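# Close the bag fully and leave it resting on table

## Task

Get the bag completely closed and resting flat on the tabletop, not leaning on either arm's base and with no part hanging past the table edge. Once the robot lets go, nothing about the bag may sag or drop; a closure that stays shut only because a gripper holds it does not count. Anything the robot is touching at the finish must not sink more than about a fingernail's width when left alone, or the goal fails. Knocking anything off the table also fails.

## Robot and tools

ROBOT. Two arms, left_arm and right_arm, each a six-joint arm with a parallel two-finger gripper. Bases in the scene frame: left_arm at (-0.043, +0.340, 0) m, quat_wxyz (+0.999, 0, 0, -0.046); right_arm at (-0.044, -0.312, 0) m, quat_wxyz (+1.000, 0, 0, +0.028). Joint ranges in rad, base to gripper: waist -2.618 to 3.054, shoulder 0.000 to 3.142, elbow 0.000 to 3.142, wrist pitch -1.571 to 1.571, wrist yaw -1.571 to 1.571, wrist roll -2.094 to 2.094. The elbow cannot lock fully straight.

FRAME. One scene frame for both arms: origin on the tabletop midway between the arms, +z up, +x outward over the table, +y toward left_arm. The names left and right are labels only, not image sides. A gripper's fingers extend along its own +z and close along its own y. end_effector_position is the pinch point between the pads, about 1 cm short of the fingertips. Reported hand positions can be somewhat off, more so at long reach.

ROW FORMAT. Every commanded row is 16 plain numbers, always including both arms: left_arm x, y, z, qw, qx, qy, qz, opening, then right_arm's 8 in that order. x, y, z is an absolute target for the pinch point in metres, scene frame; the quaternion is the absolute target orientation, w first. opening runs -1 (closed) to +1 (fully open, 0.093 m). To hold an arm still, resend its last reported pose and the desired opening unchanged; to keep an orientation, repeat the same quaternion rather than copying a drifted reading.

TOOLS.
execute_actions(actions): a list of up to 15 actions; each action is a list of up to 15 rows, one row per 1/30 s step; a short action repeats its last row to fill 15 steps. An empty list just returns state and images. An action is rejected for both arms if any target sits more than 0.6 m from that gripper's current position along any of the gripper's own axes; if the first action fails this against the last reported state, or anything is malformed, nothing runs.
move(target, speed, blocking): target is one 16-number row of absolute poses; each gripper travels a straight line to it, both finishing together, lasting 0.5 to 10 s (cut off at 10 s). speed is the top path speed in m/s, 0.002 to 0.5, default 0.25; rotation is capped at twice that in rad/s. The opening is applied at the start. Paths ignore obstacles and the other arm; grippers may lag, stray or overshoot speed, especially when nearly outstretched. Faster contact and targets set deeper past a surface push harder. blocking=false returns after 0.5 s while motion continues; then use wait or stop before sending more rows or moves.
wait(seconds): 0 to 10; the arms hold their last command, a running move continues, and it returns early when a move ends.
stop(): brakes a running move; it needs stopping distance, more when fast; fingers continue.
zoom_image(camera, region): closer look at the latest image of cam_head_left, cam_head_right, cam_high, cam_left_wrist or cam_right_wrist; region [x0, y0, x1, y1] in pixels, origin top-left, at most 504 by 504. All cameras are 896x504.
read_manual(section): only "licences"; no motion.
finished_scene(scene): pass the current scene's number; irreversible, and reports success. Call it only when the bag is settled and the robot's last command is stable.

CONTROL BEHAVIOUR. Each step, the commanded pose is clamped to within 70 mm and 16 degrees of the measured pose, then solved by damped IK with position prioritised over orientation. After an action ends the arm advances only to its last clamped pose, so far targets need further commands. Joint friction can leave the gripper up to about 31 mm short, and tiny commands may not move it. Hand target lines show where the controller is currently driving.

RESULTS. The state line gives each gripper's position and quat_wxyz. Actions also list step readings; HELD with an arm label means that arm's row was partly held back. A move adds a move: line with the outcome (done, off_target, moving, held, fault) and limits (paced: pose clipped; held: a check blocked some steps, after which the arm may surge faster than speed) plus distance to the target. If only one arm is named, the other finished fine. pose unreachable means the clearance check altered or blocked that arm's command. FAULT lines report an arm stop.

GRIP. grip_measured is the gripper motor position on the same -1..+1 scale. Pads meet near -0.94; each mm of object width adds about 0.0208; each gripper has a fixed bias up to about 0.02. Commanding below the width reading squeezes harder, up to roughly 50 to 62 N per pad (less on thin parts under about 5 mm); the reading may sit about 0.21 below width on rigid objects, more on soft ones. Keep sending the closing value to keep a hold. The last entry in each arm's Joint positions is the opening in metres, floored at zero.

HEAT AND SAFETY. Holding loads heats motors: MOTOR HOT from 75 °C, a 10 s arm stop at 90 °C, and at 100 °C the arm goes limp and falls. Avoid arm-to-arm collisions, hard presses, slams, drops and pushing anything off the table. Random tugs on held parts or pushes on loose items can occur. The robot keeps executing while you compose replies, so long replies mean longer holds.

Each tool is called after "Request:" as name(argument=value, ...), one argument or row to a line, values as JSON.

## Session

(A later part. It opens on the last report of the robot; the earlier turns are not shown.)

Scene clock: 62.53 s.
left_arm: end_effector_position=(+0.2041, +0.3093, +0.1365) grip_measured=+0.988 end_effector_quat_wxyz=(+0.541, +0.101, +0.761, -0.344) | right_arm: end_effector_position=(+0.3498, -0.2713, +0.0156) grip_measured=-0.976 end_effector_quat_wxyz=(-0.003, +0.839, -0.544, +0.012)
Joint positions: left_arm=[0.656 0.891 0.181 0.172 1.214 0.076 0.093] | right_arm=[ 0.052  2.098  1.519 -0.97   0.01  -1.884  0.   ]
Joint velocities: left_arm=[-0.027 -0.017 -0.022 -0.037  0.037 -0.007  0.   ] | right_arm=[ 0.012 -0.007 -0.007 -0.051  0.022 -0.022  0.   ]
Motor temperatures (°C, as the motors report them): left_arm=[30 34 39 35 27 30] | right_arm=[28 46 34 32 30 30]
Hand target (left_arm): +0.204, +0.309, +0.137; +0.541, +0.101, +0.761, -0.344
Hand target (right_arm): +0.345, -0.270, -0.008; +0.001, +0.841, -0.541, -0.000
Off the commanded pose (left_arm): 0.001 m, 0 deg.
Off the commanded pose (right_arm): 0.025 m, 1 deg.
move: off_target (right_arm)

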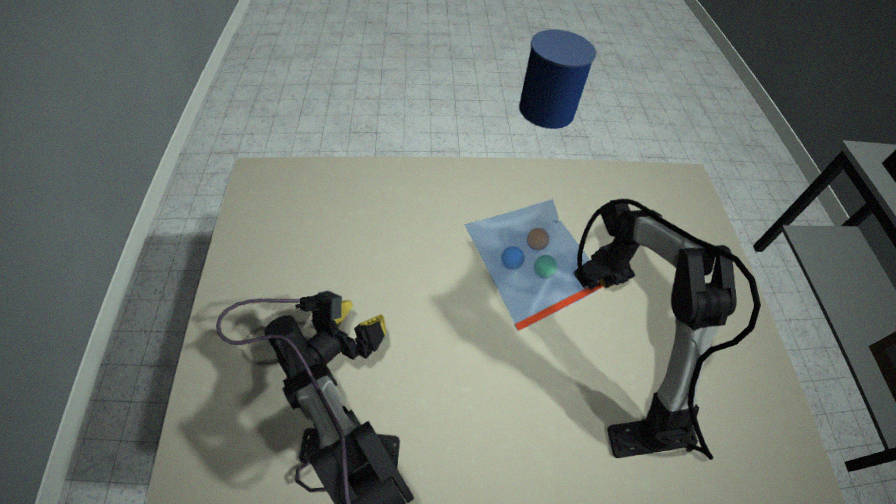

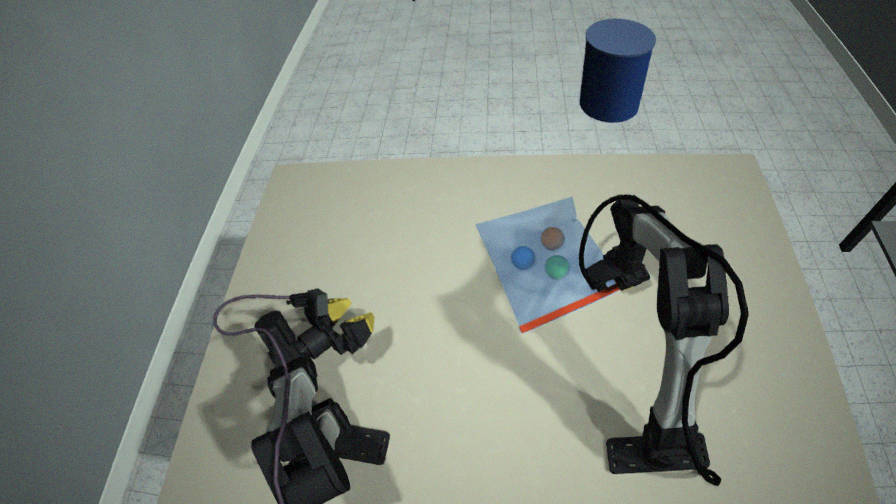

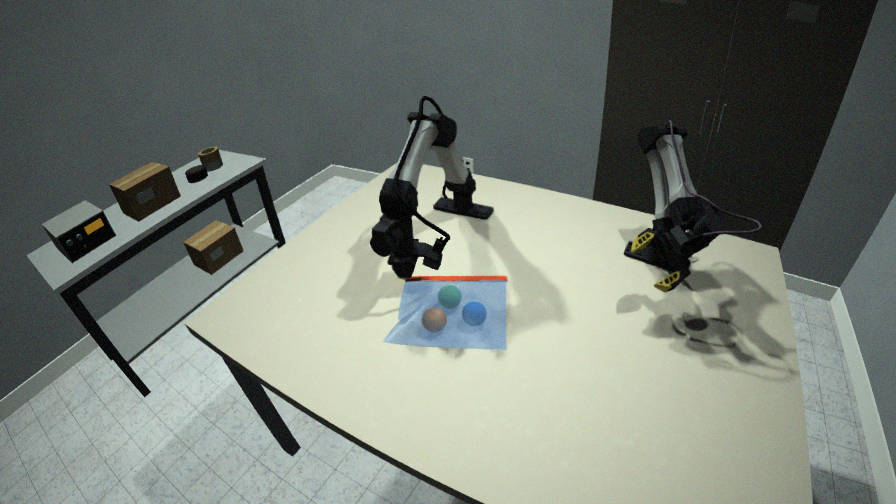

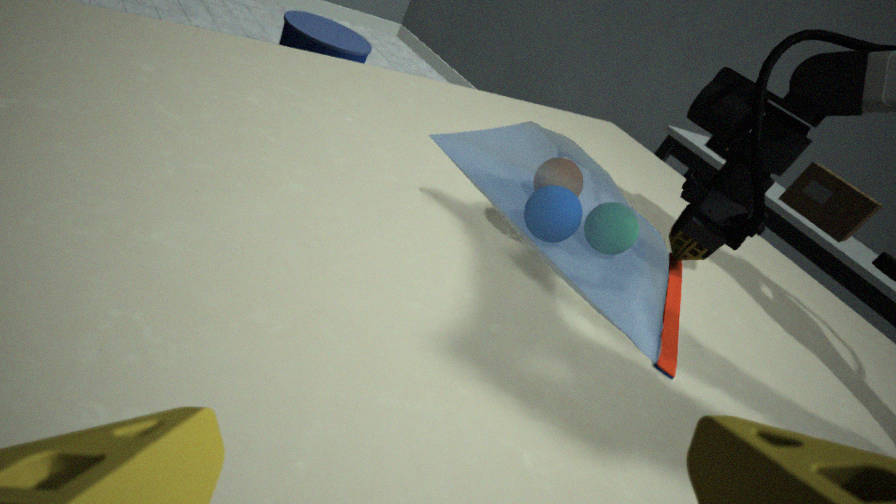

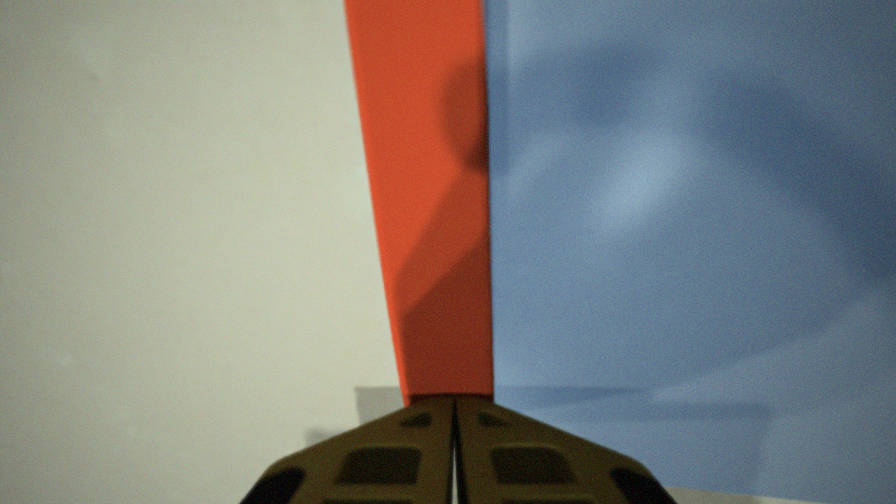

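Request:
move(
  target=[0.204,0.309,0.137,0.541,0.101,0.761,-0.344,1, 0.338,-0.2535,0.052,0,-0.841,0.541,0,-1],
  speed=0.1,
)

Request:
move(
  target=[0.204,0.309,0.137,0.541,0.101,0.761,-0.344,1, 0.338,-0.2535,-0.009,0,-0.841,0.541,0,-1],
  speed=0.08,
)

Scene clock: 65.53 s.
left_arm: end_effector_position=(+0.2041, +0.3093, +0.1365) grip_measured=+0.988 end_effector_quat_wxyz=(+0.541, +0.101, +0.761, -0.344) | right_arm: end_effector_position=(+0.3337, -0.2582, +0.0411) grip_measured=-0.976 end_effector_quat_wxyz=(+0.011, +0.841, -0.541, -0.007)
Joint positions: left_arm=[0.656 0.891 0.181 0.172 1.214 0.076 0.093] | right_arm=[ 0.089  2.058  1.563 -1.101  0.008 -1.853  0.   ]
Joint velocities: left_arm=[-0.002  0.012  0.002 -0.022 -0.037  0.022  0.001] | right_arm=[-0.017 -0.002 -0.002  0.007 -0.007  0.022  0.   ]
Motor temperatures (°C, as the motors report them): left_arm=[30 34 40 35 27 30] | right_arm=[28 47 34 32 30 30]
Hand target (left_arm): +0.204, +0.309, +0.137; +0.541, +0.101, +0.761, -0.344
Hand target (right_arm): +0.338, -0.254, +0.052; -0.000, +0.841, -0.541, -0.000
Off the commanded pose (left_arm): 0.001 m, 0 deg.
Off the commanded pose (right_arm): 0.013 m, 1 deg.
move: off_target (right_arm)

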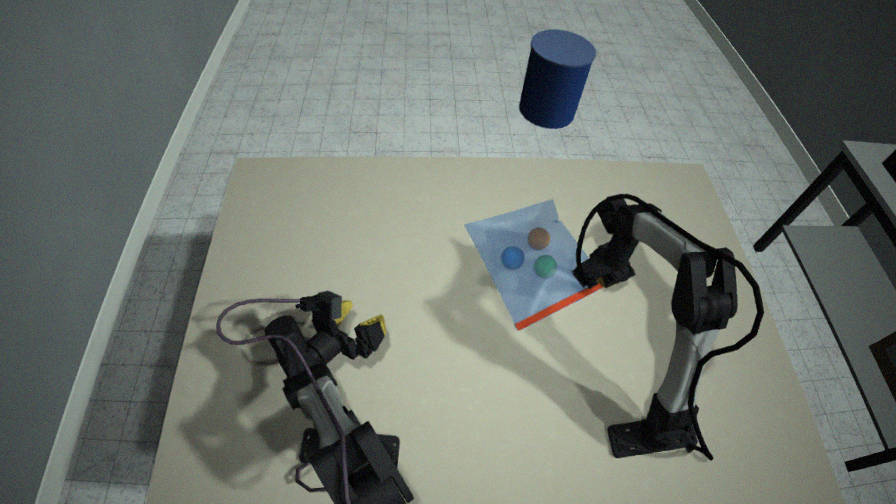

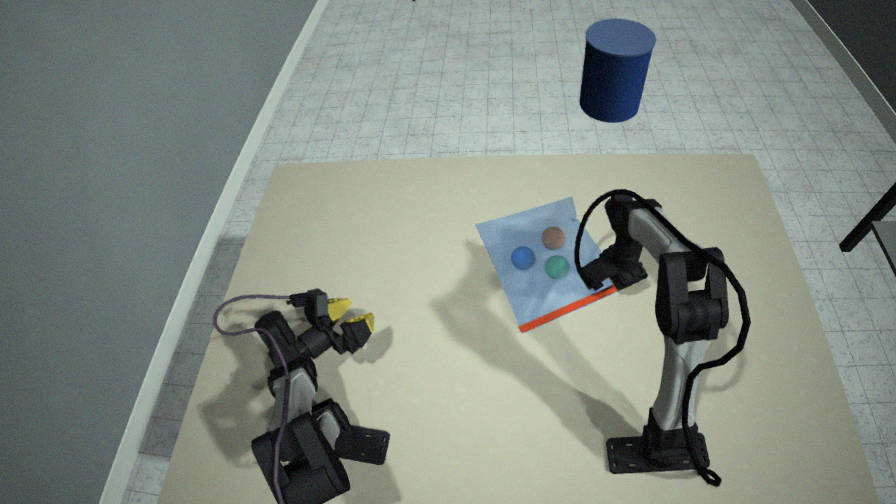

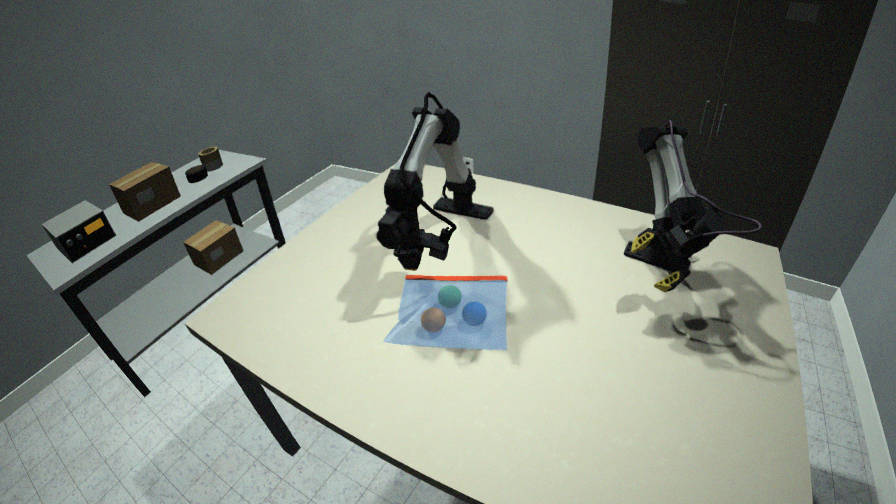

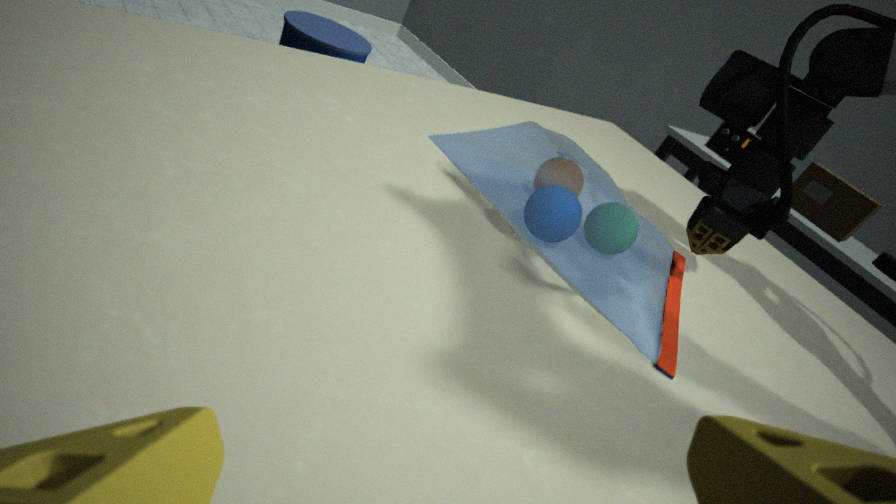

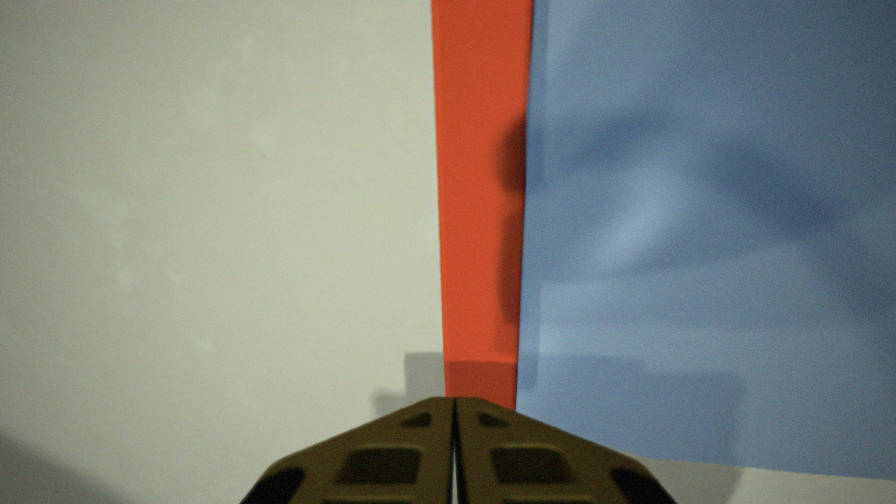

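Scene clock: 66.40 s.
left_arm: end_effector_position=(+0.2041, +0.3093, +0.1365) grip_measured=+0.988 end_effector_quat_wxyz=(+0.541, +0.101, +0.761, -0.344) | right_arm: end_effector_position=(+0.3403, -0.2572, +0.0153) grip_measured=-0.976 end_effector_quat_wxyz=(-0.001, +0.841, -0.541, +0.007)
Joint positions: left_arm=[0.656 0.891 0.181 0.172 1.214 0.076 0.093] | right_arm=[ 0.089  2.079  1.488 -0.968  0.008 -1.852  0.   ]
Joint velocities: left_arm=[-0.007 -0.022  0.002 -0.037 -0.007 -0.022 -0.   ] | right_arm=[ 0.007  0.022 -0.002 -0.066 -0.007 -0.051  0.   ]
Motor temperatures (°C, as the motors report them): left_arm=[30 34 40 35 27 30] | right_arm=[28 47 34 32 30 30]
Hand target (left_arm): +0.204, +0.309, +0.137; +0.541, +0.101, +0.761, -0.344
Hand target (right_arm): +0.337, -0.254, -0.008; +0.001, +0.841, -0.541, -0.001
Off the commanded pose (left_arm): 0.001 m, 0 deg.
Off the commanded pose (right_arm): 0.025 m, 1 deg.
move: off_target (right_arm)

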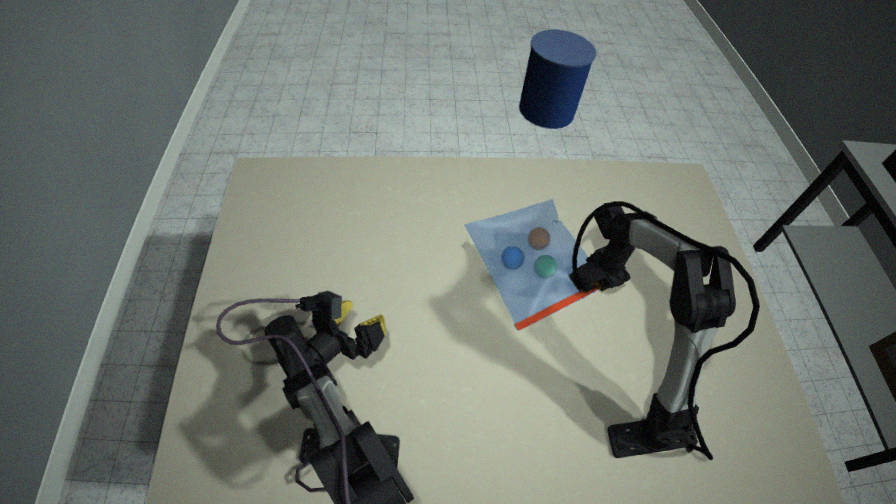

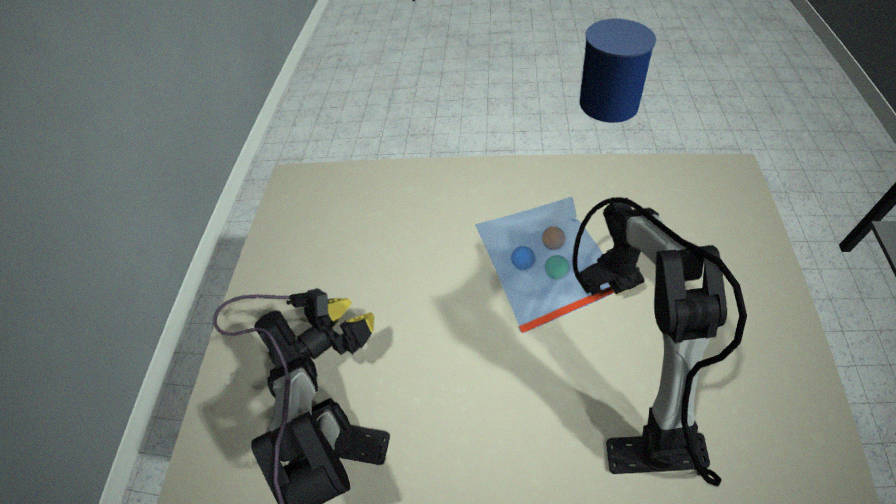

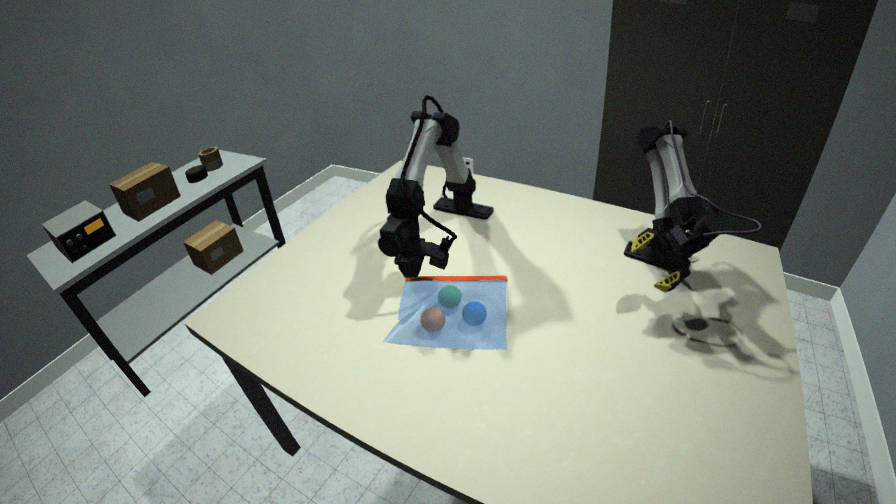

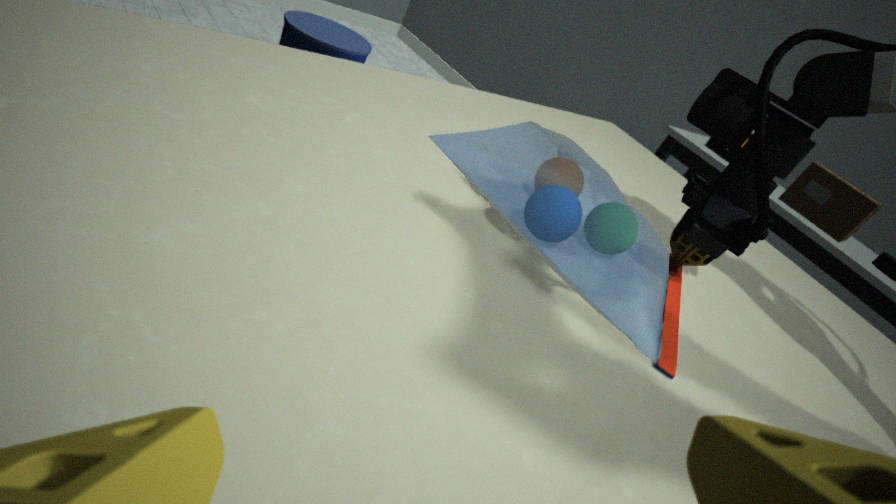

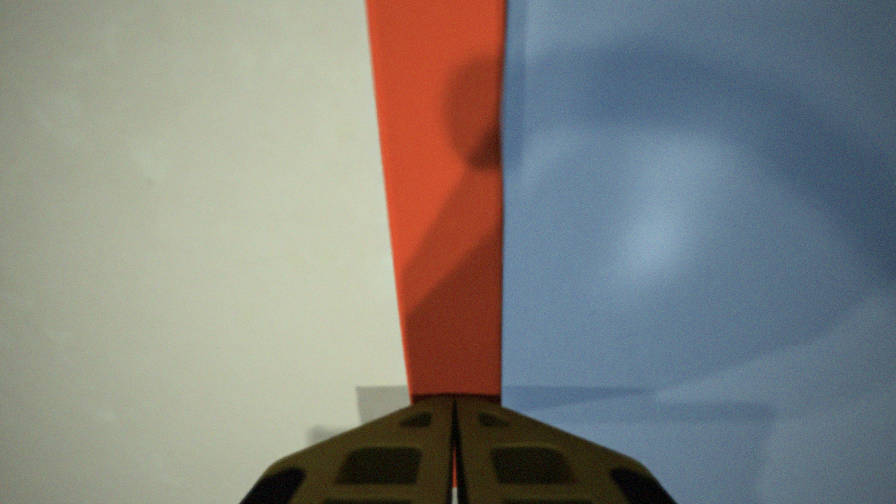

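Well centred. Lift clear of the bag and check.

Request:
move(
  target=[0.204,0.309,0.137,0.541,0.101,0.761,-0.344,1, 0.33,-0.262,0.085,0,-0.841,0.541,0,-1],
  speed=0.12,
)

Request:
zoom_image(
  camera="cam_head_left",
  region=[500, 270, 630, 340],
)

Scene clock: 68.13 s.
left_arm: end_effector_position=(+0.2041, +0.3093, +0.1365) grip_measured=+0.988 end_effector_quat_wxyz=(+0.541, +0.101, +0.761, -0.344) | right_arm: end_effector_position=(+0.3260, -0.2593, +0.0742) grip_measured=-0.976 end_effector_quat_wxyz=(+0.011, +0.842, -0.539, -0.006)
Joint positions: left_arm=[0.656 0.891 0.181 0.172 1.214 0.076 0.093] | right_arm=[ 0.089  2.001  1.615 -1.208  0.008 -1.858  0.   ]
Joint velocities: left_arm=[-0.007  0.012  0.007 -0.081 -0.022  0.007 -0.001] | right_arm=[-0.007 -0.007 -0.017 -0.051  0.066 -0.022  0.   ]
Motor temperatures (°C, as the motors report them): left_arm=[30 34 40 35 27 30] | right_arm=[28 47 34 32 30 30]
Hand target (left_arm): +0.204, +0.309, +0.137; +0.541, +0.101, +0.761, -0.344
Hand target (right_arm): +0.330, -0.262, +0.085; +0.000, +0.841, -0.541, +0.000
Off the commanded pose (left_arm): 0.001 m, 0 deg.
Off the commanded pose (right_arm): 0.012 m, 1 deg.
move: off_target (right_arm)

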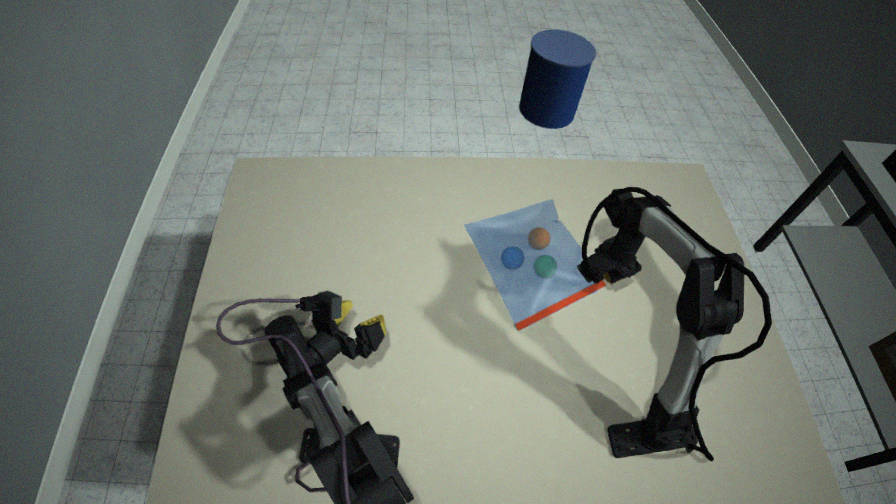

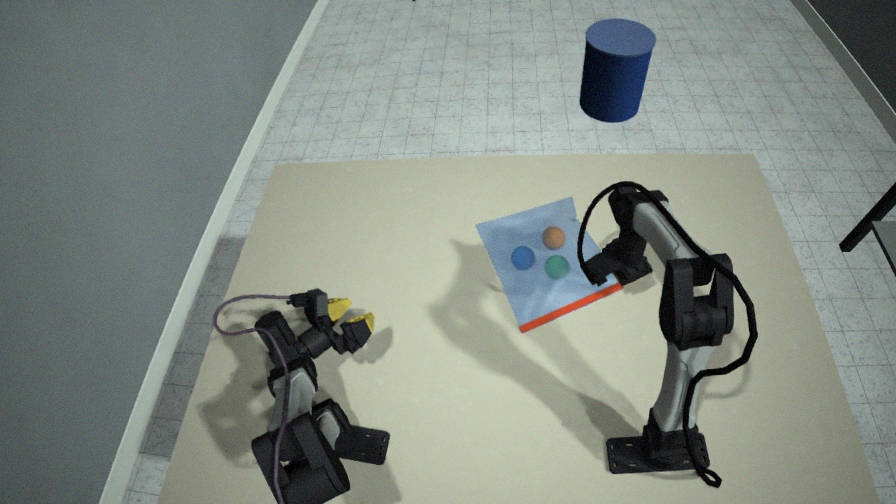

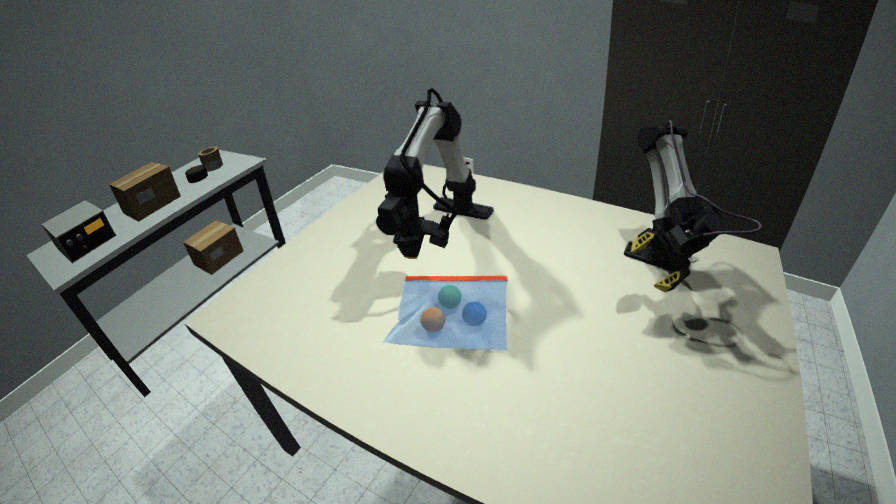

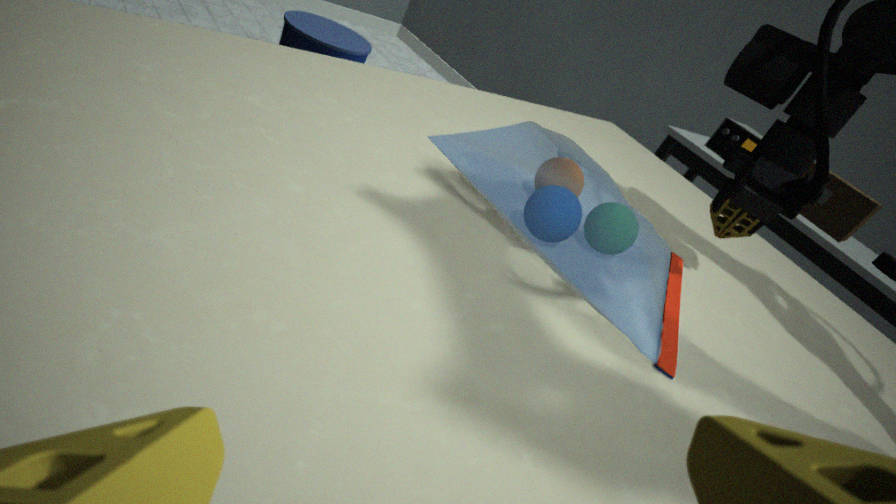

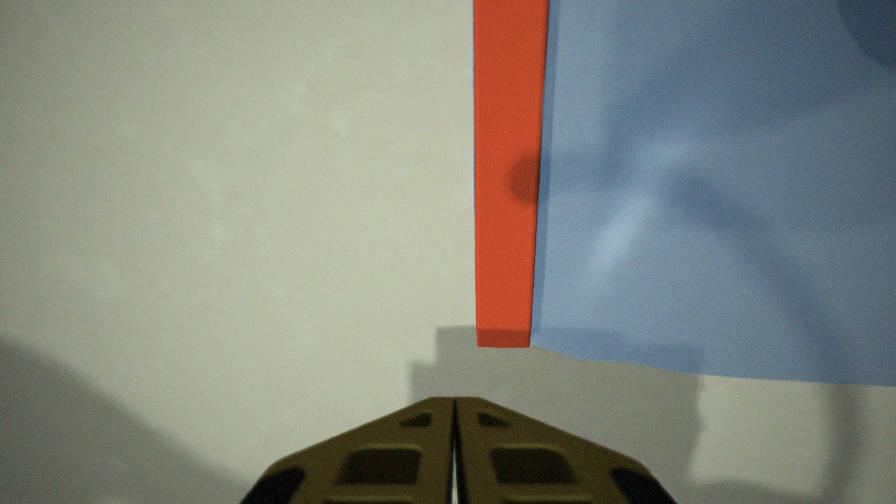

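Region (500, 270, 630, 340) of cam_head_left's 896x504 image, scaled by 3.877, with more detail than that image has; it fills the top 271 rows of this view, and the rest is white.

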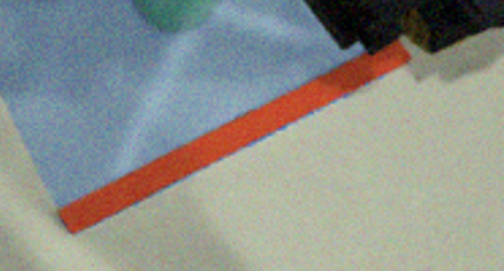

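Request:
finished_scene(
  scene=2,
)

The scene is finished: the task was done.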